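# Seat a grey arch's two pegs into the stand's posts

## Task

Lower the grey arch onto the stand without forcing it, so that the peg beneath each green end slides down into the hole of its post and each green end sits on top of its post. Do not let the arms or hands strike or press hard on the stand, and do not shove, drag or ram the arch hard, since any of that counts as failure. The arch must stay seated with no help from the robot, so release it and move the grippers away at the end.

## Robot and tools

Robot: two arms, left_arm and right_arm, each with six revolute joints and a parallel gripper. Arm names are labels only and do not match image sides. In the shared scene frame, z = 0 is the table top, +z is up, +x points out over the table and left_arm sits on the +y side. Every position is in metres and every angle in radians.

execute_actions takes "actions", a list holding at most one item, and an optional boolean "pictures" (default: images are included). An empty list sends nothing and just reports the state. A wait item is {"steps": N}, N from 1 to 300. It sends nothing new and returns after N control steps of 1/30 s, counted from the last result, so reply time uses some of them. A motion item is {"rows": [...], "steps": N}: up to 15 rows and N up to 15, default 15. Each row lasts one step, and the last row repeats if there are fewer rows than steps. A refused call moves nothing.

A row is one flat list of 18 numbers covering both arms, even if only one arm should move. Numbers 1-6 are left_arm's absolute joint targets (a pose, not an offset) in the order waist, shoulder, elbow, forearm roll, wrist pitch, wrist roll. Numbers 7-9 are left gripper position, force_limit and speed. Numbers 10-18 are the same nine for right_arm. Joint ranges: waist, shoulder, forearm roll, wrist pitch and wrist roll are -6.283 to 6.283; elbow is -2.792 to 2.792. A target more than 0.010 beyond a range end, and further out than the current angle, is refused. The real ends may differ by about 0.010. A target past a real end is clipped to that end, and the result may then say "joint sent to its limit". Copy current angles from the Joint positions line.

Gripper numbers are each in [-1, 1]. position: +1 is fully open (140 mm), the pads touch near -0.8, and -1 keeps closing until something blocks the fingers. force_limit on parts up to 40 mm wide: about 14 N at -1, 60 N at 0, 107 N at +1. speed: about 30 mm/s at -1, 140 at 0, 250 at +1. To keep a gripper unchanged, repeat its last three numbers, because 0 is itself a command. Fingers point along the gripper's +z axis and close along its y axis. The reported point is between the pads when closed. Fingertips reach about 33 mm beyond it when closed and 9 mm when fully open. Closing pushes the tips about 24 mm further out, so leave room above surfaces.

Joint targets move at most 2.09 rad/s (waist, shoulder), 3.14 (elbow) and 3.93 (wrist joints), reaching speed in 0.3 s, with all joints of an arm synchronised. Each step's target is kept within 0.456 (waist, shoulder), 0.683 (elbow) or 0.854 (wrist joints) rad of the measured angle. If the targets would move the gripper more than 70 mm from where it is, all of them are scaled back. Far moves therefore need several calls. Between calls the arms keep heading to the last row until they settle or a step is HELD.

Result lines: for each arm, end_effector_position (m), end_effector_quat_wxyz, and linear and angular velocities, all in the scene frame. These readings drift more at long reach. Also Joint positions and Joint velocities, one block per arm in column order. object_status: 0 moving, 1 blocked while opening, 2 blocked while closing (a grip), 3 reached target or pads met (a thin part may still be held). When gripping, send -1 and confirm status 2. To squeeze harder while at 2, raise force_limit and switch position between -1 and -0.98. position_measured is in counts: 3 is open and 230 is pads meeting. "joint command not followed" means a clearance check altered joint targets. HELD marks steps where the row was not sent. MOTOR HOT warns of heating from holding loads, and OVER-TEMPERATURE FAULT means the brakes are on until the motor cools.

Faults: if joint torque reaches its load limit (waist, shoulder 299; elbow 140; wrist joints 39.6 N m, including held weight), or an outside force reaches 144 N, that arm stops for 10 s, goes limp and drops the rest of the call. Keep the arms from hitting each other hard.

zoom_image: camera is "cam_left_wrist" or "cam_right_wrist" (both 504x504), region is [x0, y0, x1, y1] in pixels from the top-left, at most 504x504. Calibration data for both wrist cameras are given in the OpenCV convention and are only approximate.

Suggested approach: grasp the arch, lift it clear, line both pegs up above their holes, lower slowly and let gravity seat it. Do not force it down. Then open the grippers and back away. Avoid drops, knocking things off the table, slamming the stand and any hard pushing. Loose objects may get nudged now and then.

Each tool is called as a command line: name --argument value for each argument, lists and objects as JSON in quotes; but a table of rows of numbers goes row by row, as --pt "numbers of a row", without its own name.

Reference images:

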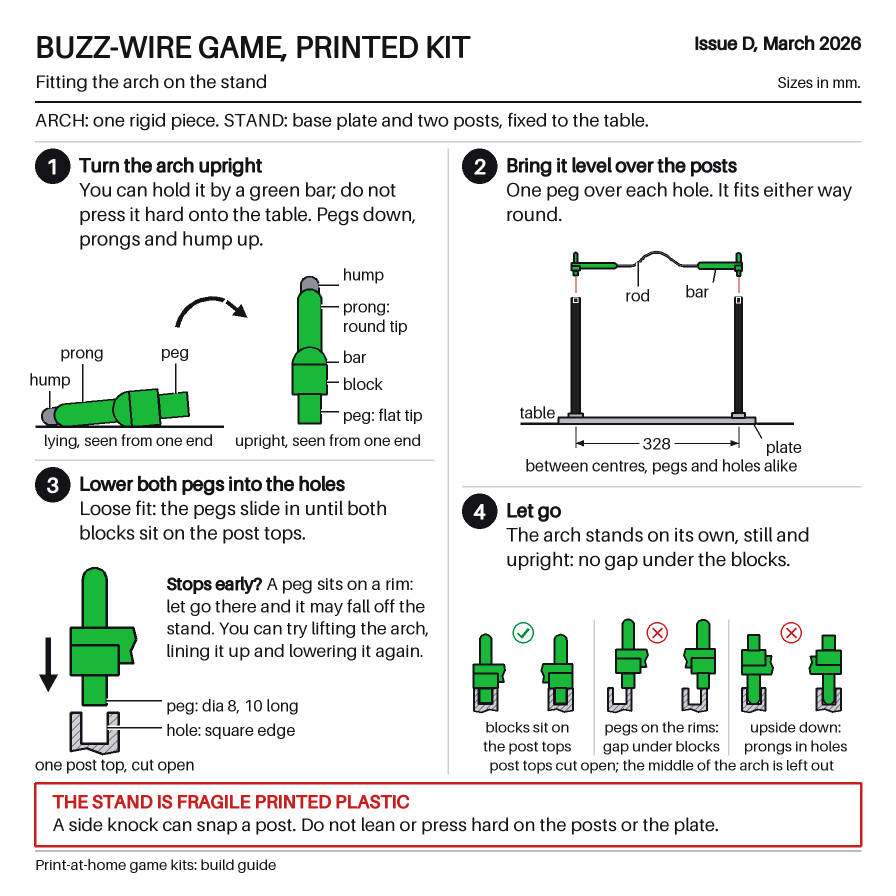

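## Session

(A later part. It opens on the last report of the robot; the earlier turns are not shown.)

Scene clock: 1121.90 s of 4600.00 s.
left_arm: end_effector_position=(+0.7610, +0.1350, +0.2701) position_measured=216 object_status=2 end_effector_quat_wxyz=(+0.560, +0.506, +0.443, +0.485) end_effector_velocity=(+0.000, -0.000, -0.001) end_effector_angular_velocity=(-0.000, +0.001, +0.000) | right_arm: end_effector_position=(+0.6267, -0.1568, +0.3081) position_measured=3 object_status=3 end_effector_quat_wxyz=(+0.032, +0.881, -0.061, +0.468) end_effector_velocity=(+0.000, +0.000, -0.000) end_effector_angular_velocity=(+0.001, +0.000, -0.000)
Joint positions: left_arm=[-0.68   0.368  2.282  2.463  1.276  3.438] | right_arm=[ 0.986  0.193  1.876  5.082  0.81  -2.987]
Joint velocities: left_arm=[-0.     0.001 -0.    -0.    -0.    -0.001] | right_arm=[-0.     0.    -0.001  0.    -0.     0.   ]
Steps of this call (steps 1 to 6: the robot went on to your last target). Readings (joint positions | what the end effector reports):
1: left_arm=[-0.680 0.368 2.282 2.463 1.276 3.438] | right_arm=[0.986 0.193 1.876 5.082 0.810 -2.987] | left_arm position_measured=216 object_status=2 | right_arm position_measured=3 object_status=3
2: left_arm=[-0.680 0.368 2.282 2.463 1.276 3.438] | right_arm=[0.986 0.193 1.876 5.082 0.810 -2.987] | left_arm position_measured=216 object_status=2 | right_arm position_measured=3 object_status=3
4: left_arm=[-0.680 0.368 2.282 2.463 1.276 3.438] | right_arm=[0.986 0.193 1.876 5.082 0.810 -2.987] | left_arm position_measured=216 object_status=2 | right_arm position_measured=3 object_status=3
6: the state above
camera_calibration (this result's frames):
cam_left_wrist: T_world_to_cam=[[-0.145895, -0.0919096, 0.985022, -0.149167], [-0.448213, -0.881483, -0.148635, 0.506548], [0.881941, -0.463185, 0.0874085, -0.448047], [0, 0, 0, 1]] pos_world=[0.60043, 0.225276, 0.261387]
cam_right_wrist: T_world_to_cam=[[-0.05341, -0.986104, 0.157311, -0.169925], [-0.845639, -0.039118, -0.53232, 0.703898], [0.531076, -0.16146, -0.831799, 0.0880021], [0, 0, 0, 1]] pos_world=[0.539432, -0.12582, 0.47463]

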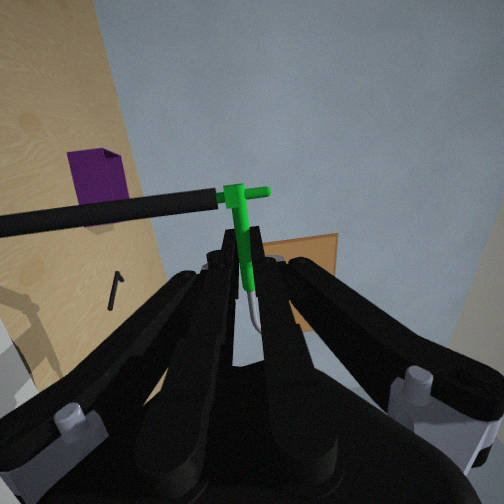

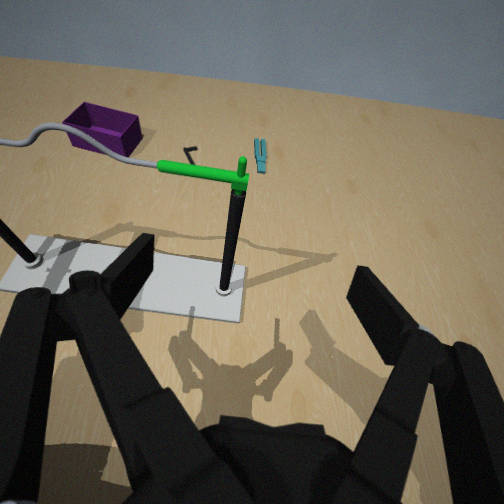

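execute_actions --actions '[{"rows": [[-0.67993,0.36778,2.28226,2.46327,1.27636,3.44120,-1,-0.3,-0.7,0.9860,0.1928,1.8760,5.0818,0.8105,-2.9871,1,0,0]], "steps": 15}]' --pictures false

execute_actions --actions '[{"steps": 6}]'

zoom_image --camera "cam_right_wrist" --region '[228, 184, 250, 202]'

Scene clock: 1126.43 s of 4600.00 s.
left_arm: end_effector_position=(+0.7610, +0.1350, +0.2701) position_measured=216 object_status=2 end_effector_quat_wxyz=(+0.559, +0.506, +0.442, +0.485) end_effector_velocity=(-0.000, +0.000, +0.000) end_effector_angular_velocity=(-0.001, +0.000, +0.000) | right_arm: end_effector_position=(+0.6267, -0.1568, +0.3081) position_measured=3 object_status=3 end_effector_quat_wxyz=(+0.032, +0.881, -0.061, +0.468) end_effector_velocity=(+0.000, +0.001, +0.002) end_effector_angular_velocity=(+0.002, -0.002, +0.001)
Joint positions: left_arm=[-0.68   0.368  2.282  2.463  1.276  3.441] | right_arm=[ 0.986  0.193  1.876  5.082  0.81  -2.987]
Joint velocities: left_arm=[-0.    -0.001  0.    -0.001 -0.    -0.   ] | right_arm=[ 0.    -0.001 -0.002  0.    -0.    -0.001]
Steps of this call (steps 1 to 15: the robot went on to your last target; steps 16 to 90: nothing new was sent; then 1.03 s passed at rest; steps 91 to 105: all 15 steps of this action). Readings (joint positions | what the end effector reports):
91: left_arm=[-0.680 0.368 2.282 2.463 1.276 3.438] | right_arm=[0.986 0.193 1.876 5.082 0.810 -2.987] | left_arm position_measured=216 object_status=2 | right_arm position_measured=3 object_status=3
92: left_arm=[-0.680 0.368 2.282 2.463 1.276 3.440] | right_arm=[0.986 0.193 1.876 5.082 0.810 -2.987] | left_arm position_measured=216 object_status=2 | right_arm position_measured=3 object_status=3
94: left_arm=[-0.680 0.368 2.282 2.463 1.276 3.441] | right_arm=[0.986 0.193 1.876 5.082 0.810 -2.987] | left_arm position_measured=216 object_status=2 | right_arm position_measured=3 object_status=3
98: left_arm=[-0.680 0.368 2.282 2.463 1.276 3.441] | right_arm=[0.986 0.193 1.876 5.082 0.810 -2.987] | left_arm position_measured=216 object_status=2 | right_arm position_measured=3 object_status=3
105: the state above

Scene clock: 1126.63 s of 4600.00 s.
left_arm: end_effector_position=(+0.7610, +0.1350, +0.2701) position_measured=216 object_status=2 end_effector_quat_wxyz=(+0.559, +0.506, +0.442, +0.485) end_effector_velocity=(-0.000, -0.000, +0.001) end_effector_angular_velocity=(-0.001, -0.002, -0.001) | right_arm: end_effector_position=(+0.6267, -0.1568, +0.3081) position_measured=3 object_status=3 end_effector_quat_wxyz=(+0.032, +0.881, -0.061, +0.468) end_effector_velocity=(+0.001, +0.000, -0.000) end_effector_angular_velocity=(-0.001, +0.000, -0.000)
Joint positions: left_arm=[-0.68   0.368  2.282  2.463  1.276  3.441] | right_arm=[ 0.986  0.193  1.876  5.082  0.81  -2.987]
Joint velocities: left_arm=[-0.    -0.002 -0.     0.001  0.     0.   ] | right_arm=[-0.     0.001 -0.002  0.     0.    -0.001]
Steps of this call (steps 1 to 6: the robot went on to your last target). Readings (joint positions | what the end effector reports):
1: left_arm=[-0.680 0.368 2.282 2.463 1.276 3.441] | right_arm=[0.986 0.193 1.876 5.082 0.810 -2.987] | left_arm position_measured=216 object_status=2 | right_arm position_measured=3 object_status=3
2: left_arm=[-0.680 0.368 2.282 2.463 1.276 3.441] | right_arm=[0.986 0.193 1.876 5.082 0.810 -2.987] | left_arm position_measured=216 object_status=2 | right_arm position_measured=3 object_status=3
4: left_arm=[-0.680 0.368 2.282 2.463 1.276 3.441] | right_arm=[0.986 0.193 1.876 5.082 0.810 -2.987] | left_arm position_measured=216 object_status=2 | right_arm position_measured=3 object_status=3
6: the state above
camera_calibration (this result's frames):
cam_left_wrist: T_world_to_cam=[[-0.146334, -0.0953578, 0.984629, -0.148261], [-0.447845, -0.881115, -0.151891, 0.507098], [0.882055, -0.463188, 0.0862314, -0.447816], [0, 0, 0, 1]] pos_world=[0.600404, 0.225252, 0.261622]
cam_right_wrist: T_world_to_cam=[[-0.0534098, -0.986104, 0.157311, -0.169925], [-0.845639, -0.0391181, -0.53232, 0.703898], [0.531076, -0.16146, -0.831799, 0.0880022], [0, 0, 0, 1]] pos_world=[0.539432, -0.12582, 0.47463]

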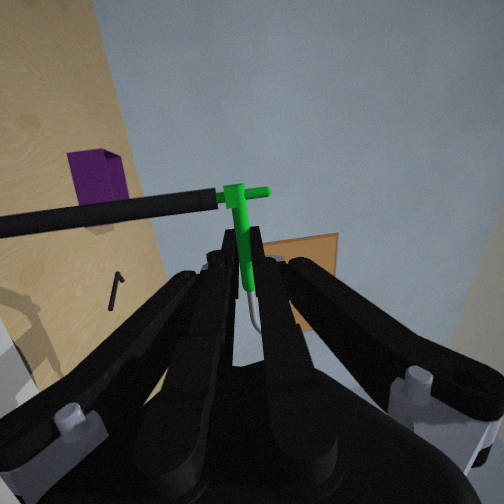

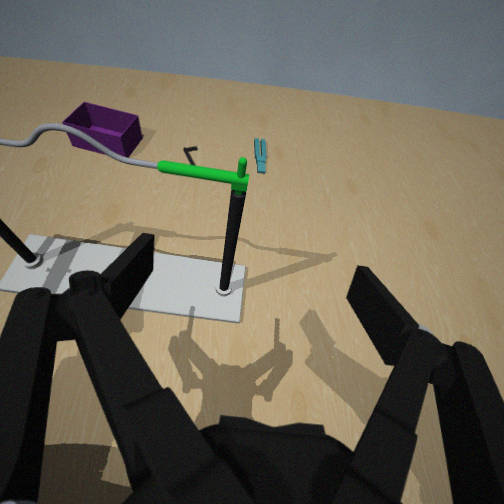

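Region (228, 184, 250, 202) of cam_right_wrist's 504x504 image, scaled by 22.909, with more detail than that image has; it fills the top 412 rows of this view, and the rest is white.

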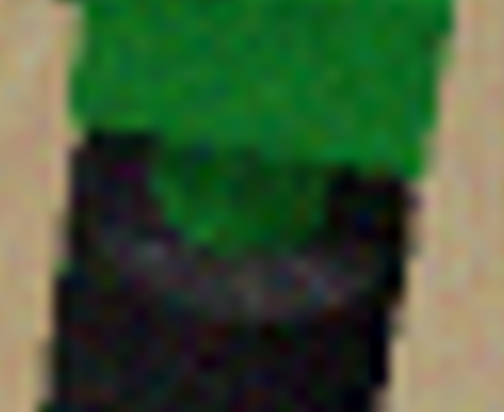

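execute_actions --actions '[{"rows": [[-0.67993,0.36778,2.28226,2.46327,1.27636,3.44470,-1,-0.3,-0.7,0.9860,0.1928,1.8760,5.0818,0.8105,-2.9871,1,0,0],[-0.67993,0.36778,2.28226,2.46327,1.27636,3.44470,-1,-0.3,-0.7,0.9860,0.1928,1.8760,5.0818,0.8105,-2.9871,1,0,0],[-0.67993,0.36778,2.28226,2.46327,1.27636,3.44470,-1,-0.3,-0.7,0.9860,0.1928,1.8760,5.0818,0.8105,-2.9871,1,0,0],[-0.67993,0.36778,2.28226,2.46327,1.27636,3.44470,-1,-0.3,-0.7,0.9860,0.1928,1.8760,5.0818,0.8105,-2.9871,1,0,0],[-0.67993,0.36778,2.28226,2.46327,1.27636,3.44470,-1,-0.3,-0.7,0.9860,0.1928,1.8760,5.0818,0.8105,-2.9871,1,0,0],[-0.67993,0.36778,2.28226,2.46327,1.27636,3.44470,-1,-0.3,-0.7,0.9860,0.1928,1.8760,5.0818,0.8105,-2.9871,1,0,0],[-0.67993,0.36778,2.28226,2.46327,1.27636,3.44470,-1,-0.3,-0.7,0.9860,0.1928,1.8760,5.0818,0.8105,-2.9871,1,0,0],[-0.67993,0.36778,2.28226,2.46327,1.27636,3.44820,-1,-0.3,-0.7,0.9860,0.1928,1.8760,5.0818,0.8105,-2.9871,1,0,0]], "steps": 15}]' --pictures false

execute_actions --actions '[{"steps": 6}]'

zoom_image --camera "cam_right_wrist" --region '[222, 170, 258, 206]'

zoom_image --camera "cam_left_wrist" --region '[200, 180, 240, 220]'

Scene clock: 1135.03 s of 4600.00 s.
left_arm: end_effector_position=(+0.7610, +0.1350, +0.2701) position_measured=216 object_status=2 end_effector_quat_wxyz=(+0.557, +0.508, +0.440, +0.487) end_effector_velocity=(+0.000, -0.000, -0.001) end_effector_angular_velocity=(+0.001, +0.001, -0.000) | right_arm: end_effector_position=(+0.6267, -0.1568, +0.3081) position_measured=3 object_status=3 end_effector_quat_wxyz=(+0.032, +0.881, -0.061, +0.468) end_effector_velocity=(-0.000, +0.000, -0.001) end_effector_angular_velocity=(-0.000, +0.001, +0.001)
Joint positions: left_arm=[-0.68   0.368  2.282  2.463  1.276  3.448] | right_arm=[ 0.986  0.193  1.876  5.082  0.81  -2.987]
Joint velocities: left_arm=[-0.     0.001 -0.     0.    -0.001  0.   ] | right_arm=[-0.    -0.     0.001  0.    -0.002 -0.001]
Steps of this call (steps 1 to 15: the robot went on to your last target; steps 16 to 90: nothing new was sent; then 4.90 s passed at rest; steps 91 to 105: all 15 steps of this action). Readings (joint positions | what the end effector reports):
91: left_arm=[-0.680 0.368 2.282 2.463 1.276 3.441] | right_arm=[0.986 0.193 1.876 5.082 0.810 -2.987] | left_arm position_measured=216 object_status=2 | right_arm position_measured=3 object_status=3
92: left_arm=[-0.680 0.368 2.282 2.463 1.276 3.444] | right_arm=[0.986 0.193 1.876 5.082 0.810 -2.987] | left_arm position_measured=216 object_status=2 | right_arm position_measured=3 object_status=3
94: left_arm=[-0.680 0.368 2.282 2.463 1.276 3.445] | right_arm=[0.986 0.193 1.876 5.082 0.810 -2.987] | left_arm position_measured=216 object_status=2 | right_arm position_measured=3 object_status=3
98: left_arm=[-0.680 0.368 2.282 2.463 1.276 3.445] | right_arm=[0.986 0.193 1.876 5.082 0.810 -2.987] | left_arm position_measured=216 object_status=2 | right_arm position_measured=3 object_status=3
105: the state above

Scene clock: 1135.23 s of 4600.00 s.
left_arm: end_effector_position=(+0.7610, +0.1350, +0.2701) position_measured=216 object_status=2 end_effector_quat_wxyz=(+0.557, +0.508, +0.440, +0.487) end_effector_velocity=(-0.000, +0.000, +0.000) end_effector_angular_velocity=(-0.001, +0.000, +0.001) | right_arm: end_effector_position=(+0.6267, -0.1568, +0.3081) position_measured=3 object_status=3 end_effector_quat_wxyz=(+0.032, +0.881, -0.061, +0.468) end_effector_velocity=(-0.000, -0.000, -0.000) end_effector_angular_velocity=(-0.001, +0.000, -0.000)
Joint positions: left_arm=[-0.68   0.368  2.282  2.463  1.276  3.448] | right_arm=[ 0.986  0.193  1.876  5.082  0.81  -2.987]
Joint velocities: left_arm=[-0.    -0.001  0.    -0.001 -0.001 -0.   ] | right_arm=[ 0.     0.     0.    -0.     0.001  0.   ]
Steps of this call (steps 1 to 6: the robot went on to your last target). Readings (joint positions | what the end effector reports):
1: left_arm=[-0.680 0.368 2.282 2.463 1.276 3.448] | right_arm=[0.986 0.193 1.876 5.082 0.810 -2.987] | left_arm position_measured=216 object_status=2 | right_arm position_measured=3 object_status=3
2: left_arm=[-0.680 0.368 2.282 2.463 1.276 3.448] | right_arm=[0.986 0.193 1.876 5.082 0.810 -2.987] | left_arm position_measured=216 object_status=2 | right_arm position_measured=3 object_status=3
4: left_arm=[-0.680 0.368 2.282 2.463 1.276 3.448] | right_arm=[0.986 0.193 1.876 5.082 0.810 -2.987] | left_arm position_measured=216 object_status=2 | right_arm position_measured=3 object_status=3
6: the state above
camera_calibration (this result's frames):
cam_left_wrist: T_world_to_cam=[[-0.147222, -0.10226, 0.983803, -0.146435], [-0.447147, -0.88032, -0.158417, 0.508207], [0.882261, -0.463227, 0.083877, -0.447337], [0, 0, 0, 1]] pos_world=[0.600353, 0.225192, 0.262093]
cam_right_wrist: T_world_to_cam=[[-0.05341, -0.986104, 0.157312, -0.169925], [-0.845639, -0.0391181, -0.53232, 0.703898], [0.531076, -0.16146, -0.831799, 0.0880022], [0, 0, 0, 1]] pos_world=[0.539432, -0.12582, 0.47463]

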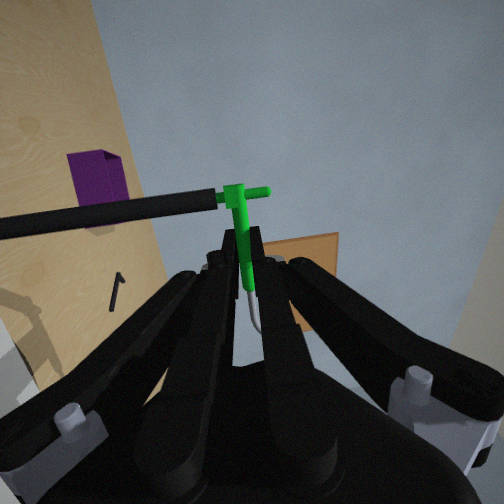

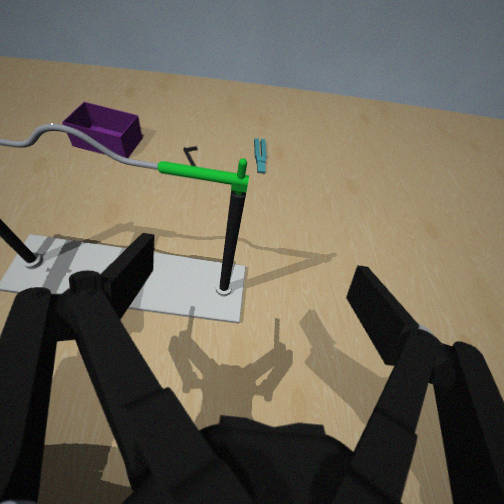

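Region (222, 170, 258, 206) of cam_right_wrist's 504x504 image, scaled by 14.000, with more detail than that image has.

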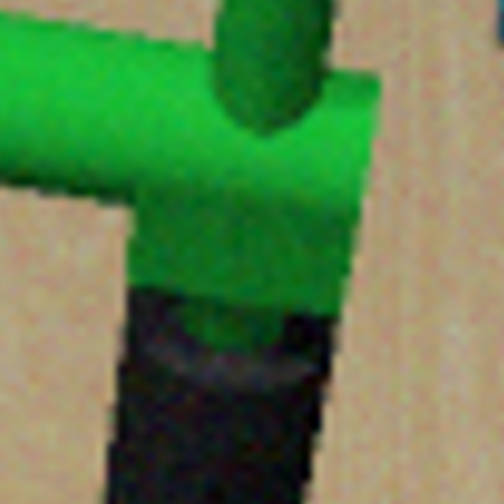

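Region (200, 180, 240, 220) of cam_left_wrist's 504x504 image, scaled by 12.600, with more detail than that image has.

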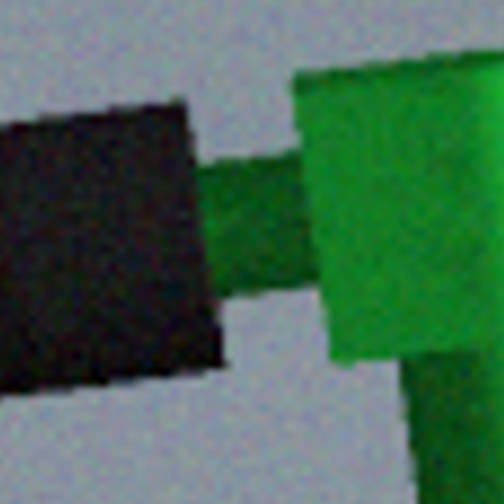

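execute_actions --actions '[{"rows": [[-0.67993,0.36965,2.28260,2.46370,1.27808,3.44740,-1,-0.3,-0.7,0.9860,0.1928,1.8760,5.0818,0.8105,-2.9871,1,0,0],[-0.67993,0.36965,2.28260,2.46370,1.27808,3.44740,-1,-0.3,-0.7,0.9860,0.1928,1.8760,5.0818,0.8105,-2.9871,1,0,0],[-0.67993,0.36965,2.28260,2.46370,1.27808,3.44740,-1,-0.3,-0.7,0.9860,0.1928,1.8760,5.0818,0.8105,-2.9871,1,0,0],[-0.67993,0.36965,2.28260,2.46370,1.27808,3.44740,-1,-0.3,-0.7,0.9860,0.1928,1.8760,5.0818,0.8105,-2.9871,1,0,0],[-0.67993,0.37152,2.28294,2.46413,1.27980,3.44660,-1,-0.3,-0.7,0.9860,0.1928,1.8760,5.0818,0.8105,-2.9871,1,0,0],[-0.67993,0.37152,2.28294,2.46413,1.27980,3.44660,-1,-0.3,-0.7,0.9860,0.1928,1.8760,5.0818,0.8105,-2.9871,1,0,0],[-0.67993,0.37152,2.28294,2.46413,1.27980,3.44660,-1,-0.3,-0.7,0.9860,0.1928,1.8760,5.0818,0.8105,-2.9871,1,0,0],[-0.67993,0.37152,2.28294,2.46413,1.27980,3.44660,-1,-0.3,-0.7,0.9860,0.1928,1.8760,5.0818,0.8105,-2.9871,1,0,0],[-0.67993,0.37339,2.28328,2.46456,1.28152,3.44580,-1,-0.3,-0.7,0.9860,0.1928,1.8760,5.0818,0.8105,-2.9871,1,0,0]], "steps": 15}]' --pictures false

execute_actions --actions '[{"steps": 6}]'

zoom_image --camera "cam_right_wrist" --region '[222, 170, 258, 206]'

zoom_image --camera "cam_left_wrist" --region '[200, 180, 240, 220]'

Scene clock: 1146.00 s of 4600.00 s.
left_arm: end_effector_position=(+0.7610, +0.1350, +0.2671) position_measured=216 object_status=2 end_effector_quat_wxyz=(+0.557, +0.508, +0.440, +0.488) end_effector_velocity=(+0.000, -0.000, -0.000) end_effector_angular_velocity=(+0.001, -0.000, -0.001) | right_arm: end_effector_position=(+0.6267, -0.1568, +0.3081) position_measured=3 object_status=3 end_effector_quat_wxyz=(+0.032, +0.881, -0.061, +0.468) end_effector_velocity=(+0.000, +0.000, -0.001) end_effector_angular_velocity=(+0.001, +0.001, -0.001)
Joint positions: left_arm=[-0.68   0.373  2.283  2.465  1.282  3.446] | right_arm=[ 0.986  0.193  1.876  5.082  0.81  -2.987]
Joint velocities: left_arm=[-0.     0.001 -0.     0.001  0.     0.   ] | right_arm=[-0.     0.001 -0.001  0.001 -0.     0.001]
Steps of this call (steps 1 to 15: the robot went on to your last target; steps 16 to 90: nothing new was sent; then 7.27 s passed at rest; steps 91 to 105: all 15 steps of this action). Readings (joint positions | what the end effector reports):
91: left_arm=[-0.680 0.368 2.282 2.463 1.276 3.448] | right_arm=[0.986 0.193 1.876 5.082 0.810 -2.987] | left_arm position_measured=216 object_status=2 | right_arm position_measured=3 object_status=3
92: left_arm=[-0.680 0.369 2.282 2.463 1.277 3.448] | right_arm=[0.986 0.193 1.876 5.082 0.810 -2.987] | left_arm position_measured=216 object_status=2 | right_arm position_measured=3 object_status=3
94: left_arm=[-0.680 0.370 2.282 2.463 1.278 3.448] | right_arm=[0.986 0.193 1.876 5.082 0.810 -2.987] | left_arm position_measured=216 object_status=2 | right_arm position_measured=3 object_status=3
98: left_arm=[-0.680 0.372 2.283 2.464 1.280 3.447] | right_arm=[0.986 0.193 1.876 5.082 0.810 -2.987] | left_arm position_measured=216 object_status=2 | right_arm position_measured=3 object_status=3
105: the state above

Scene clock: 1146.20 s of 4600.00 s.
left_arm: end_effector_position=(+0.7610, +0.1350, +0.2671) position_measured=216 object_status=2 end_effector_quat_wxyz=(+0.557, +0.508, +0.440, +0.488) end_effector_velocity=(+0.000, -0.000, -0.001) end_effector_angular_velocity=(+0.001, +0.001, -0.000) | right_arm: end_effector_position=(+0.6267, -0.1568, +0.3081) position_measured=3 object_status=3 end_effector_quat_wxyz=(+0.032, +0.881, -0.061, +0.468) end_effector_velocity=(+0.000, +0.000, +0.002) end_effector_angular_velocity=(+0.001, -0.002, +0.001)
Joint positions: left_arm=[-0.68   0.373  2.283  2.465  1.282  3.446] | right_arm=[ 0.986  0.193  1.876  5.082  0.81  -2.987]
Joint velocities: left_arm=[ 0.     0.001  0.    -0.    -0.    -0.   ] | right_arm=[ 0.    -0.001 -0.001 -0.    -0.    -0.001]
Steps of this call (steps 1 to 6: the robot went on to your last target). Readings (joint positions | what the end effector reports):
1: left_arm=[-0.680 0.373 2.283 2.465 1.282 3.446] | right_arm=[0.986 0.193 1.876 5.082 0.810 -2.987] | left_arm position_measured=216 object_status=2 | right_arm position_measured=3 object_status=3
2: left_arm=[-0.680 0.373 2.283 2.465 1.282 3.446] | right_arm=[0.986 0.193 1.876 5.082 0.810 -2.987] | left_arm position_measured=216 object_status=2 | right_arm position_measured=3 object_status=3
4: left_arm=[-0.680 0.373 2.283 2.465 1.282 3.446] | right_arm=[0.986 0.193 1.876 5.082 0.810 -2.987] | left_arm position_measured=216 object_status=2 | right_arm position_measured=3 object_status=3
6: the state above
camera_calibration (this result's frames):
cam_left_wrist: T_world_to_cam=[[-0.147452, -0.104179, 0.983567, -0.142979], [-0.446943, -0.880097, -0.160223, 0.508038], [0.882327, -0.463223, 0.0832102, -0.446926], [0, 0, 0, 1]] pos_world=[0.600315, 0.225201, 0.259218]
cam_right_wrist: T_world_to_cam=[[-0.0534098, -0.986104, 0.157311, -0.169925], [-0.845639, -0.0391182, -0.53232, 0.703898], [0.531076, -0.16146, -0.831799, 0.0880021], [0, 0, 0, 1]] pos_world=[0.539432, -0.12582, 0.47463]

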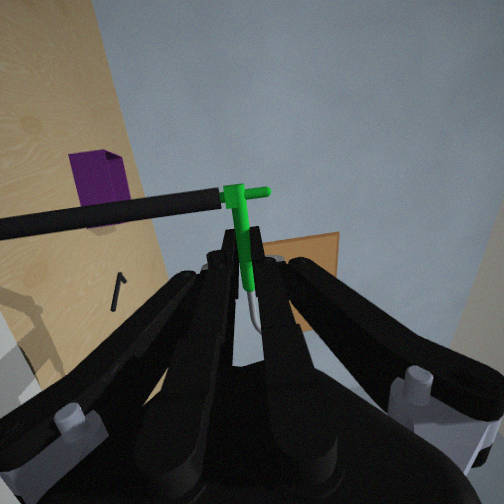

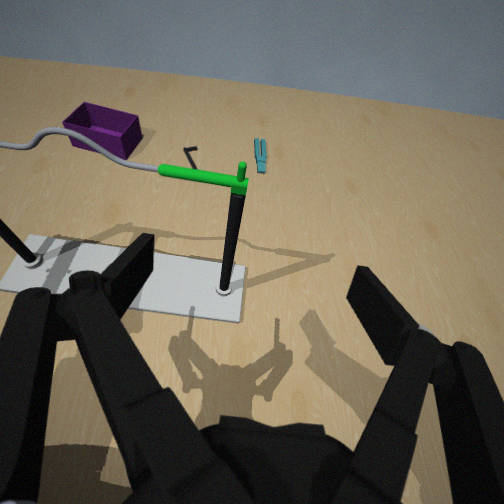

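Region (222, 170, 258, 206) of cam_right_wrist's 504x504 image, scaled by 14.000, with more detail than that image has.

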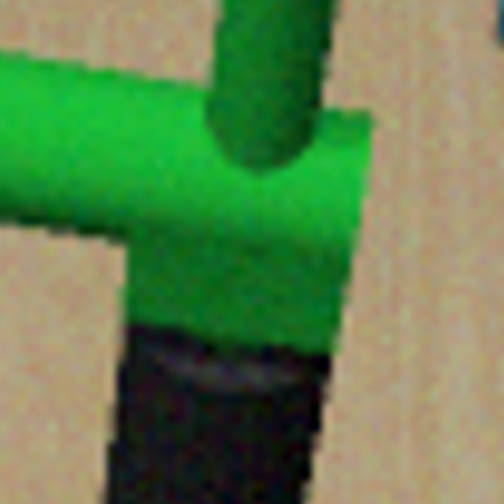

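Region (200, 180, 240, 220) of cam_left_wrist's 504x504 image, scaled by 12.600, with more detail than that image has.

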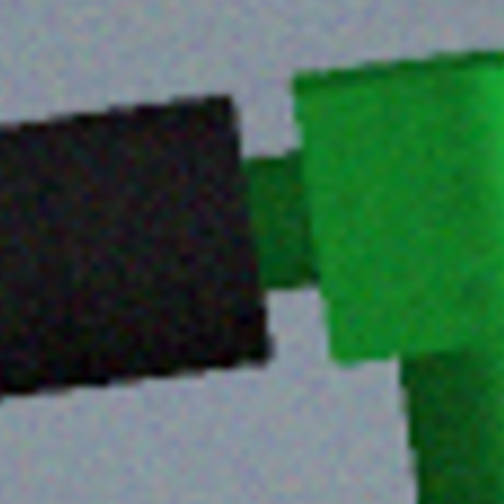

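execute_actions --actions '[{"rows": [[-0.67993,0.37526,2.28362,2.46499,1.28324,3.44434,-1,-0.3,-0.7,0.9860,0.1928,1.8760,5.0818,0.8105,-2.9871,1,0,0],[-0.67993,0.37526,2.28362,2.46499,1.28324,3.44434,-1,-0.3,-0.7,0.9860,0.1928,1.8760,5.0818,0.8105,-2.9871,1,0,0],[-0.67993,0.37526,2.28362,2.46499,1.28324,3.44434,-1,-0.3,-0.7,0.9860,0.1928,1.8760,5.0818,0.8105,-2.9871,1,0,0],[-0.67993,0.37526,2.28362,2.46499,1.28324,3.44434,-1,-0.3,-0.7,0.9860,0.1928,1.8760,5.0818,0.8105,-2.9871,1,0,0],[-0.67993,0.37695,2.28393,2.46538,1.28479,3.44304,-1,-0.3,-0.7,0.9860,0.1928,1.8760,5.0818,0.8105,-2.9871,1,0,0],[-0.67993,0.37695,2.28393,2.46538,1.28479,3.44304,-1,-0.3,-0.7,0.9860,0.1928,1.8760,5.0818,0.8105,-2.9871,1,0,0],[-0.67993,0.37695,2.28393,2.46538,1.28479,3.44304,-1,-0.3,-0.7,0.9860,0.1928,1.8760,5.0818,0.8105,-2.9871,1,0,0],[-0.67993,0.37695,2.28393,2.46538,1.28479,3.44304,-1,-0.3,-0.7,0.9860,0.1928,1.8760,5.0818,0.8105,-2.9871,1,0,0],[-0.67993,0.37863,2.28423,2.46576,1.28634,3.44173,-1,-0.3,-0.7,0.9860,0.1928,1.8760,5.0818,0.8105,-2.9871,1,0,0]], "steps": 15}]' --pictures false

execute_actions --actions '[{"steps": 6}]'

zoom_image --camera "cam_right_wrist" --region '[222, 170, 258, 206]'

zoom_image --camera "cam_left_wrist" --region '[200, 180, 240, 220]'

Scene clock: 1153.23 s of 4600.00 s.
left_arm: end_effector_position=(+0.7609, +0.1350, +0.2643) position_measured=216 object_status=2 end_effector_quat_wxyz=(+0.557, +0.508, +0.440, +0.488) end_effector_velocity=(-0.000, -0.000, -0.000) end_effector_angular_velocity=(+0.000, +0.001, -0.000) | right_arm: end_effector_position=(+0.6267, -0.1568, +0.3081) position_measured=3 object_status=3 end_effector_quat_wxyz=(+0.032, +0.881, -0.061, +0.468) end_effector_velocity=(+0.000, -0.000, +0.001) end_effector_angular_velocity=(-0.001, -0.001, -0.001)
Joint positions: left_arm=[-0.68   0.379  2.284  2.466  1.286  3.442] | right_arm=[ 0.986  0.193  1.876  5.082  0.81  -2.987]
Joint velocities: left_arm=[ 0.  0.  0.  0. -0. -0.] | right_arm=[ 0.    -0.    -0.001  0.     0.002 -0.   ]
Steps of this call (steps 1 to 15: the robot went on to your last target; steps 16 to 90: nothing new was sent; then 3.53 s passed at rest; steps 91 to 105: all 15 steps of this action). Readings (joint positions | what the end effector reports):
91: left_arm=[-0.680 0.373 2.283 2.465 1.282 3.446] | right_arm=[0.986 0.193 1.876 5.082 0.810 -2.987] | left_arm position_measured=216 object_status=2 | right_arm position_measured=3 object_status=3
92: left_arm=[-0.680 0.374 2.283 2.465 1.283 3.445] | right_arm=[0.986 0.193 1.876 5.082 0.810 -2.987] | left_arm position_measured=216 object_status=2 | right_arm position_measured=3 object_status=3
94: left_arm=[-0.680 0.375 2.284 2.465 1.283 3.444] | right_arm=[0.986 0.193 1.876 5.082 0.810 -2.987] | left_arm position_measured=216 object_status=2 | right_arm position_measured=3 object_status=3
98: left_arm=[-0.680 0.377 2.284 2.465 1.285 3.443] | right_arm=[0.986 0.193 1.876 5.082 0.810 -2.987] | left_arm position_measured=216 object_status=2 | right_arm position_measured=3 object_status=3
105: the state above

Scene clock: 1153.43 s of 4600.00 s.
left_arm: end_effector_position=(+0.7609, +0.1350, +0.2643) position_measured=216 object_status=2 end_effector_quat_wxyz=(+0.557, +0.508, +0.440, +0.488) end_effector_velocity=(+0.000, +0.000, -0.001) end_effector_angular_velocity=(+0.000, +0.000, +0.001) | right_arm: end_effector_position=(+0.6267, -0.1568, +0.3081) position_measured=3 object_status=3 end_effector_quat_wxyz=(+0.032, +0.881, -0.061, +0.468) end_effector_velocity=(+0.001, +0.000, +0.001) end_effector_angular_velocity=(+0.001, -0.001, -0.001)
Joint positions: left_arm=[-0.68   0.379  2.284  2.466  1.286  3.442] | right_arm=[ 0.986  0.193  1.876  5.082  0.81  -2.987]
Joint velocities: left_arm=[ 0.     0.001 -0.    -0.001  0.001 -0.   ] | right_arm=[-0.    -0.    -0.002  0.     0.001  0.   ]
Steps of this call (steps 1 to 6: the robot went on to your last target). Readings (joint positions | what the end effector reports):
1: left_arm=[-0.680 0.379 2.284 2.466 1.286 3.442] | right_arm=[0.986 0.193 1.876 5.082 0.810 -2.987] | left_arm position_measured=216 object_status=2 | right_arm position_measured=3 object_status=3
2: left_arm=[-0.680 0.379 2.284 2.466 1.286 3.442] | right_arm=[0.986 0.193 1.876 5.082 0.810 -2.987] | left_arm position_measured=216 object_status=2 | right_arm position_measured=3 object_status=3
4: left_arm=[-0.680 0.379 2.284 2.466 1.286 3.442] | right_arm=[0.986 0.193 1.876 5.082 0.810 -2.987] | left_arm position_measured=216 object_status=2 | right_arm position_measured=3 object_status=3
6: the state above
camera_calibration (this result's frames):
cam_left_wrist: T_world_to_cam=[[-0.147471, -0.104169, 0.983565, -0.140223], [-0.446993, -0.880071, -0.160228, 0.507629], [0.882298, -0.463276, 0.0832223, -0.44663], [0, 0, 0, 1]] pos_world=[0.600288, 0.22523, 0.256425]
cam_right_wrist: T_world_to_cam=[[-0.05341, -0.986104, 0.157311, -0.169925], [-0.845639, -0.0391179, -0.53232, 0.703898], [0.531076, -0.16146, -0.831799, 0.0880023], [0, 0, 0, 1]] pos_world=[0.539432, -0.12582, 0.47463]

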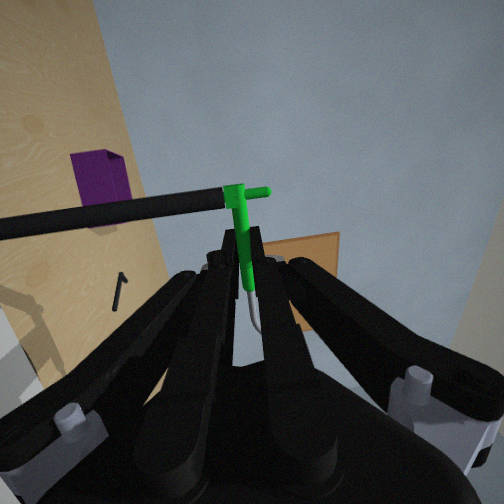

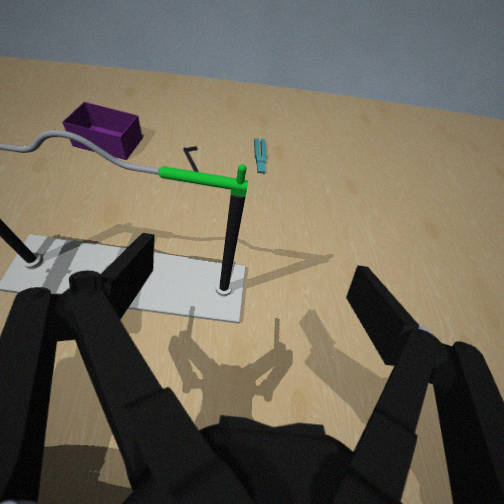

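Region (222, 170, 258, 206) of cam_right_wrist's 504x504 image, scaled by 14.000, with more detail than that image has.

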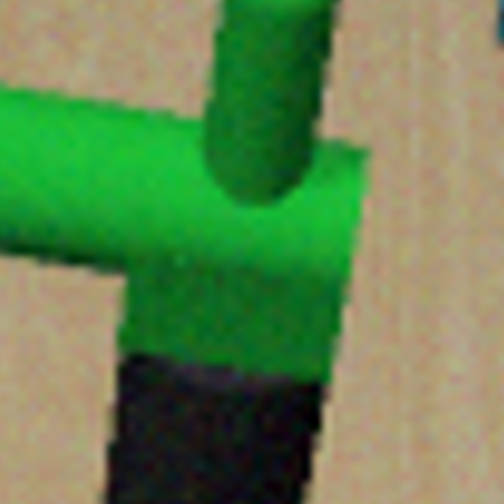

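Region (200, 180, 240, 220) of cam_left_wrist's 504x504 image, scaled by 12.600, with more detail than that image has.

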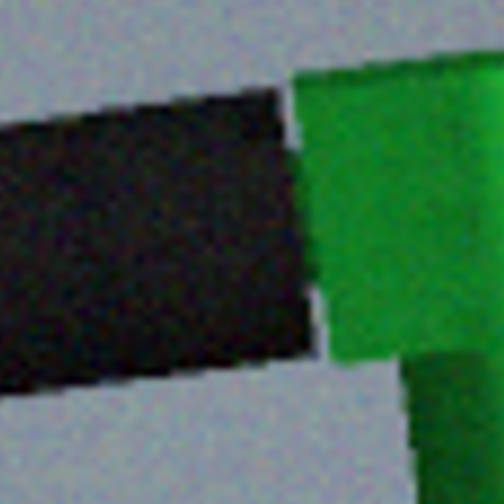

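execute_actions --actions '[{"rows": [[-0.67993,0.37863,2.28423,2.46576,1.28634,3.44173,-0.4,-0.3,-0.7,0.9860,0.1928,1.8760,5.0818,0.8105,-2.9871,1,0,0]], "steps": 15}]' --pictures false

execute_actions --actions '[{"steps": 15}]'

zoom_image --camera "cam_left_wrist" --region '[180, 160, 300, 300]'

zoom_image --camera "cam_right_wrist" --region '[222, 170, 258, 206]'

Scene clock: 1158.33 s of 4600.00 s.
left_arm: end_effector_position=(+0.7609, +0.1351, +0.2642) position_measured=179 object_status=0 end_effector_quat_wxyz=(+0.557, +0.508, +0.440, +0.488) end_effector_velocity=(+0.000, -0.000, +0.000) end_effector_angular_velocity=(-0.000, +0.000, +0.000) | right_arm: end_effector_position=(+0.6267, -0.1568, +0.3081) position_measured=3 object_status=3 end_effector_quat_wxyz=(+0.032, +0.881, -0.061, +0.468) end_effector_velocity=(-0.000, -0.001, -0.002) end_effector_angular_velocity=(-0.003, +0.001, -0.001)
Joint positions: left_arm=[-0.68   0.379  2.284  2.466  1.286  3.442] | right_arm=[ 0.986  0.193  1.876  5.082  0.81  -2.987]
Joint velocities: left_arm=[-0.    -0.    -0.    -0.    -0.001  0.   ] | right_arm=[-0.     0.001  0.001 -0.     0.001 -0.   ]
Steps of this call (steps 1 to 15: the robot went on to your last target; steps 16 to 90: nothing new was sent; then 1.40 s passed at rest; steps 91 to 105: all 15 steps of this action). Readings (joint positions | what the end effector reports):
91: left_arm=[-0.680 0.379 2.284 2.466 1.286 3.442] | right_arm=[0.986 0.193 1.876 5.082 0.810 -2.987] | left_arm position_measured=216 object_status=0 | right_arm position_measured=3 object_status=3
92: left_arm=[-0.680 0.379 2.284 2.466 1.286 3.442] | right_arm=[0.986 0.193 1.876 5.082 0.810 -2.987] | left_arm position_measured=216 object_status=0 | right_arm position_measured=3 object_status=3
94: left_arm=[-0.680 0.379 2.284 2.466 1.286 3.442] | right_arm=[0.986 0.193 1.876 5.082 0.810 -2.987] | left_arm position_measured=208 object_status=0 | right_arm position_measured=3 object_status=3
98: left_arm=[-0.680 0.379 2.284 2.466 1.286 3.442] | right_arm=[0.986 0.193 1.876 5.082 0.810 -2.987] | left_arm position_measured=194 object_status=0 | right_arm position_measured=3 object_status=3
105: the state above

Scene clock: 1158.83 s of 4600.00 s.
left_arm: end_effector_position=(+0.7609, +0.1350, +0.2643) position_measured=179 object_status=3 end_effector_quat_wxyz=(+0.557, +0.508, +0.440, +0.488) end_effector_velocity=(+0.000, +0.000, -0.001) end_effector_angular_velocity=(+0.000, +0.001, +0.001) | right_arm: end_effector_position=(+0.6267, -0.1568, +0.3081) position_measured=3 object_status=3 end_effector_quat_wxyz=(+0.032, +0.881, -0.061, +0.468) end_effector_velocity=(-0.001, -0.001, -0.000) end_effector_angular_velocity=(-0.002, +0.001, -0.001)
Joint positions: left_arm=[-0.68   0.379  2.284  2.466  1.286  3.442] | right_arm=[ 0.986  0.193  1.876  5.082  0.81  -2.987]
Joint velocities: left_arm=[-0.     0.001 -0.    -0.001 -0.001  0.   ] | right_arm=[ 0.    -0.001  0.001  0.     0.002 -0.   ]
Steps of this call (steps 1 to 15: the robot went on to your last target). Readings (joint positions | what the end effector reports):
1: left_arm=[-0.680 0.379 2.284 2.466 1.286 3.442] | right_arm=[0.986 0.193 1.876 5.082 0.810 -2.987] | left_arm position_measured=179 object_status=0 | right_arm position_measured=3 object_status=3
2: left_arm=[-0.680 0.379 2.284 2.466 1.286 3.442] | right_arm=[0.986 0.193 1.876 5.082 0.810 -2.987] | left_arm position_measured=179 object_status=0 | right_arm position_measured=3 object_status=3
4: left_arm=[-0.680 0.379 2.284 2.466 1.286 3.442] | right_arm=[0.986 0.193 1.876 5.082 0.810 -2.987] | left_arm position_measured=179 object_status=3 | right_arm position_measured=3 object_status=3
8: left_arm=[-0.680 0.379 2.284 2.466 1.286 3.442] | right_arm=[0.986 0.193 1.876 5.082 0.810 -2.987] | left_arm position_measured=179 object_status=3 | right_arm position_measured=3 object_status=3
15: the state above
All arms were judged still, so your last target was given up. Only a new action makes them travel on or press farther. Fingers that are still opening or closing keep moving.
camera_calibration (this result's frames):
cam_left_wrist: T_world_to_cam=[[-0.147458, -0.104184, 0.983566, -0.14022], [-0.446978, -0.880077, -0.160234, 0.507636], [0.882308, -0.46326, 0.083206, -0.446626], [0, 0, 0, 1]] pos_world=[0.600287, 0.225246, 0.256418]
cam_right_wrist: T_world_to_cam=[[-0.0534099, -0.986104, 0.157312, -0.169925], [-0.845639, -0.0391181, -0.53232, 0.703898], [0.531076, -0.16146, -0.831799, 0.0880021], [0, 0, 0, 1]] pos_world=[0.539432, -0.12582, 0.47463]

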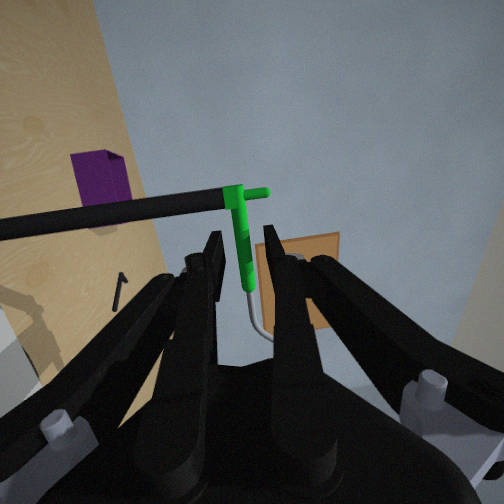

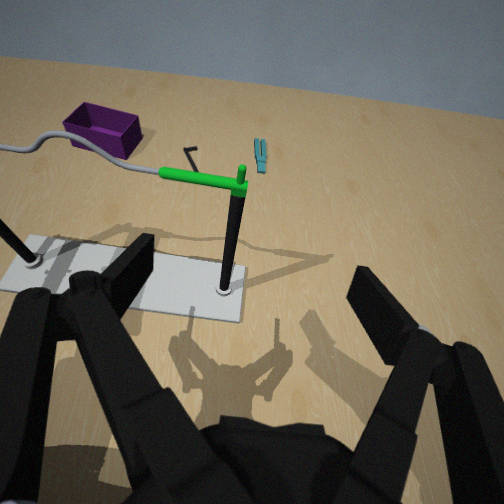

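Region (180, 160, 300, 300) of cam_left_wrist's 504x504 image, scaled by 3.600, with more detail than that image has; it fills the left 432 columns of this view, and the rest is white.

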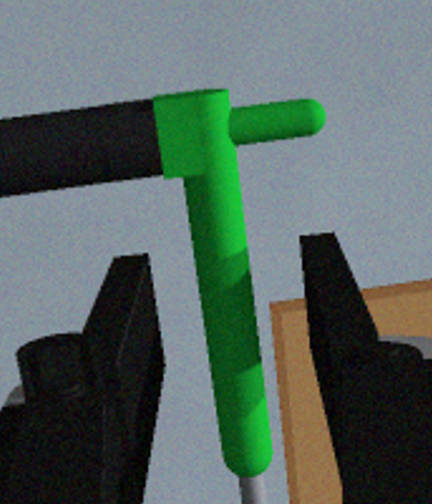

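Region (222, 170, 258, 206) of cam_right_wrist's 504x504 image, scaled by 14.000, with more detail than that image has.

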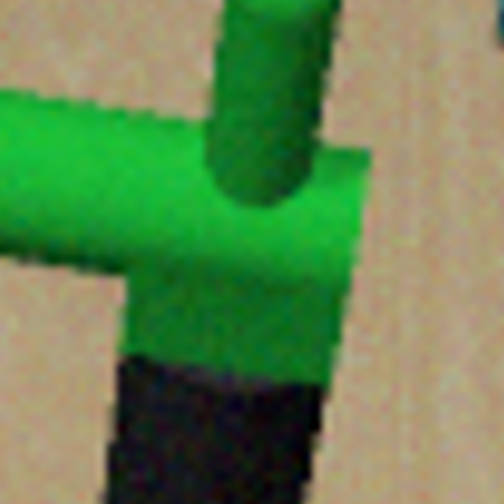

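execute_actions --actions '[{"rows": [[-0.7543,0.3252,2.3778,2.3998,1.3403,3.4447,0.4,-0.3,0,0.9,0.0,2.0,5.0818,0.8105,-2.9871,1,0,0]], "steps": 15}]' --pictures false

execute_actions --actions '[{"rows": [[-0.85,0.25,2.49,2.31,1.40,3.45,0.4,-0.3,0,0.9,0.0,2.0,5.0818,0.8105,-2.9871,1,0,0]], "steps": 15}]' --pictures false

execute_actions --actions '[{"steps": 10}]'

Scene clock: 1167.03 s of 4600.00 s.
left_arm: end_effector_position=(+0.7027, +0.1473, +0.2665) position_measured=79 object_status=0 end_effector_quat_wxyz=(+0.556, +0.509, +0.438, +0.490) end_effector_velocity=(+0.000, +0.000, -0.000) end_effector_angular_velocity=(+0.000, +0.000, +0.001) | right_arm: end_effector_position=(+0.5947, -0.2750, +0.3653) position_measured=3 object_status=3 end_effector_quat_wxyz=(+0.030, +0.866, -0.110, +0.487) end_effector_velocity=(-0.001, -0.001, -0.000) end_effector_angular_velocity=(+0.000, +0.000, +0.000)
Joint positions: left_arm=[-0.754  0.325  2.378  2.4    1.34   3.445] | right_arm=[ 0.9    0.     2.     5.082  0.81  -2.987]
Joint velocities: left_arm=[ 0.     0.     0.    -0.001  0.     0.   ] | right_arm=[-0.    -0.001  0.001  0.    -0.    -0.   ]
Steps of this call (steps 1 to 90: nothing new was sent; then 4.70 s passed at rest; steps 91 to 105: all 15 steps of this action). Readings (joint positions | what the end effector reports):
91: left_arm=[-0.680 0.379 2.284 2.465 1.286 3.442] | right_arm=[0.986 0.193 1.876 5.082 0.810 -2.987] | left_arm position_measured=179 object_status=0 | right_arm position_measured=3 object_status=3
92: left_arm=[-0.685 0.376 2.289 2.461 1.289 3.442] | right_arm=[0.984 0.188 1.879 5.082 0.810 -2.987] | left_arm position_measured=175 object_status=0 | right_arm position_measured=3 object_status=3
94: left_arm=[-0.716 0.353 2.329 2.434 1.312 3.442] | right_arm=[0.970 0.157 1.899 5.082 0.810 -2.987] | left_arm position_measured=160 object_status=0 | right_arm position_measured=3 object_status=3
98: left_arm=[-0.754 0.325 2.378 2.400 1.340 3.445] | right_arm=[0.923 0.052 1.967 5.082 0.810 -2.987] | left_arm position_measured=130 object_status=0 | right_arm position_measured=3 object_status=3
105: the state above

Scene clock: 1167.53 s of 4600.00 s.
left_arm: end_effector_position=(+0.6352, +0.1723, +0.2729) position_measured=78 object_status=3 end_effector_quat_wxyz=(+0.556, +0.507, +0.437, +0.493) end_effector_velocity=(+0.000, -0.000, +0.000) end_effector_angular_velocity=(-0.000, +0.000, +0.000) | right_arm: end_effector_position=(+0.5946, -0.2751, +0.3654) position_measured=3 object_status=3 end_effector_quat_wxyz=(+0.030, +0.866, -0.111, +0.487) end_effector_velocity=(+0.000, +0.000, -0.001) end_effector_angular_velocity=(-0.000, +0.001, +0.000)
Joint positions: left_arm=[-0.85  0.25  2.49  2.31  1.4   3.45] | right_arm=[ 0.9    0.     2.     5.082  0.81  -2.987]
Joint velocities: left_arm=[ 0.    -0.    -0.    -0.    -0.001  0.   ] | right_arm=[ 0.     0.002 -0.     0.    -0.     0.   ]
Steps of this call (steps 1 to 15: all 15 steps of this action). Readings (joint positions | what the end effector reports):
1: left_arm=[-0.755 0.325 2.378 2.400 1.340 3.445] | right_arm=[0.900 0.000 2.000 5.082 0.810 -2.987] | left_arm position_measured=78 object_status=0 | right_arm position_measured=3 object_status=3
2: left_arm=[-0.759 0.322 2.383 2.395 1.343 3.445] | right_arm=[0.900 0.000 2.000 5.082 0.810 -2.987] | left_arm position_measured=78 object_status=0 | right_arm position_measured=3 object_status=3
4: left_arm=[-0.790 0.297 2.420 2.365 1.363 3.447] | right_arm=[0.900 0.000 2.000 5.082 0.810 -2.987] | left_arm position_measured=78 object_status=0 | right_arm position_measured=3 object_status=3
8: left_arm=[-0.850 0.250 2.490 2.311 1.400 3.450] | right_arm=[0.900 0.000 2.000 5.082 0.810 -2.987] | left_arm position_measured=78 object_status=3 | right_arm position_measured=3 object_status=3
15: the state above

Scene clock: 1167.87 s of 4600.00 s.
left_arm: end_effector_position=(+0.6352, +0.1723, +0.2730) position_measured=78 object_status=3 end_effector_quat_wxyz=(+0.556, +0.507, +0.437, +0.493) end_effector_velocity=(-0.000, +0.000, -0.000) end_effector_angular_velocity=(-0.000, +0.001, -0.000) | right_arm: end_effector_position=(+0.5946, -0.2751, +0.3654) position_measured=3 object_status=3 end_effector_quat_wxyz=(+0.030, +0.866, -0.111, +0.487) end_effector_velocity=(-0.000, -0.000, +0.000) end_effector_angular_velocity=(-0.001, -0.001, +0.000)
Joint positions: left_arm=[-0.85  0.25  2.49  2.31  1.4   3.45] | right_arm=[ 0.9    0.     2.     5.082  0.81  -2.987]
Joint velocities: left_arm=[ 0.    -0.     0.    -0.    -0.001 -0.   ] | right_arm=[-0.    -0.001  0.001 -0.001  0.    -0.   ]
Steps of this call (steps 1 to 10: the robot went on to your last target). Readings (joint positions | what the end effector reports):
1: left_arm=[-0.850 0.250 2.490 2.310 1.400 3.450] | right_arm=[0.900 0.000 2.000 5.082 0.810 -2.987] | left_arm position_measured=78 object_status=3 | right_arm position_measured=3 object_status=3
2: left_arm=[-0.850 0.250 2.490 2.310 1.400 3.450] | right_arm=[0.900 0.000 2.000 5.082 0.810 -2.987] | left_arm position_measured=78 object_status=3 | right_arm position_measured=3 object_status=3
4: left_arm=[-0.850 0.250 2.490 2.310 1.400 3.450] | right_arm=[0.900 0.000 2.000 5.082 0.810 -2.987] | left_arm position_measured=78 object_status=3 | right_arm position_measured=3 object_status=3
8: left_arm=[-0.850 0.250 2.490 2.310 1.400 3.450] | right_arm=[0.900 0.000 2.000 5.082 0.810 -2.987] | left_arm position_measured=78 object_status=3 | right_arm position_measured=3 object_status=3
10: the state above
camera_calibration (this result's frames):
cam_left_wrist: T_world_to_cam=[[-0.154973, -0.110994, 0.981664, -0.156944], [-0.441543, -0.881117, -0.169331, 0.484811], [0.883755, -0.459688, 0.087541, -0.321849], [0, 0, 0, 1]] pos_world=[0.474179, 0.261805, 0.264335]
cam_right_wrist: T_world_to_cam=[[-0.144657, -0.983886, 0.105085, -0.223304], [-0.817508, 0.0590068, -0.572887, 0.727737], [0.557454, -0.16878, -0.81287, 0.108995], [0, 0, 0, 1]] pos_world=[0.501868, -0.244251, 0.528975]

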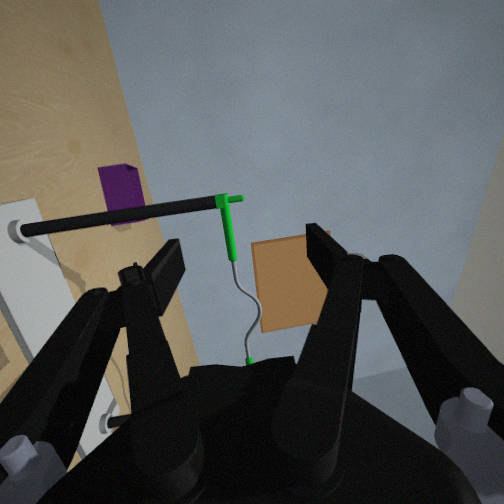

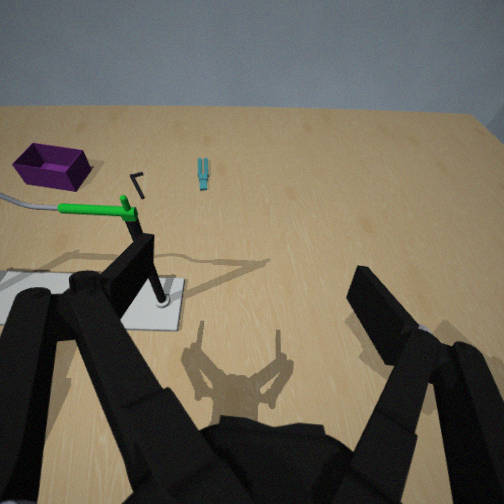

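The arch is seated on both posts and both arms are clear.

finished_scene --scene 1

The scene is finished: the task was done.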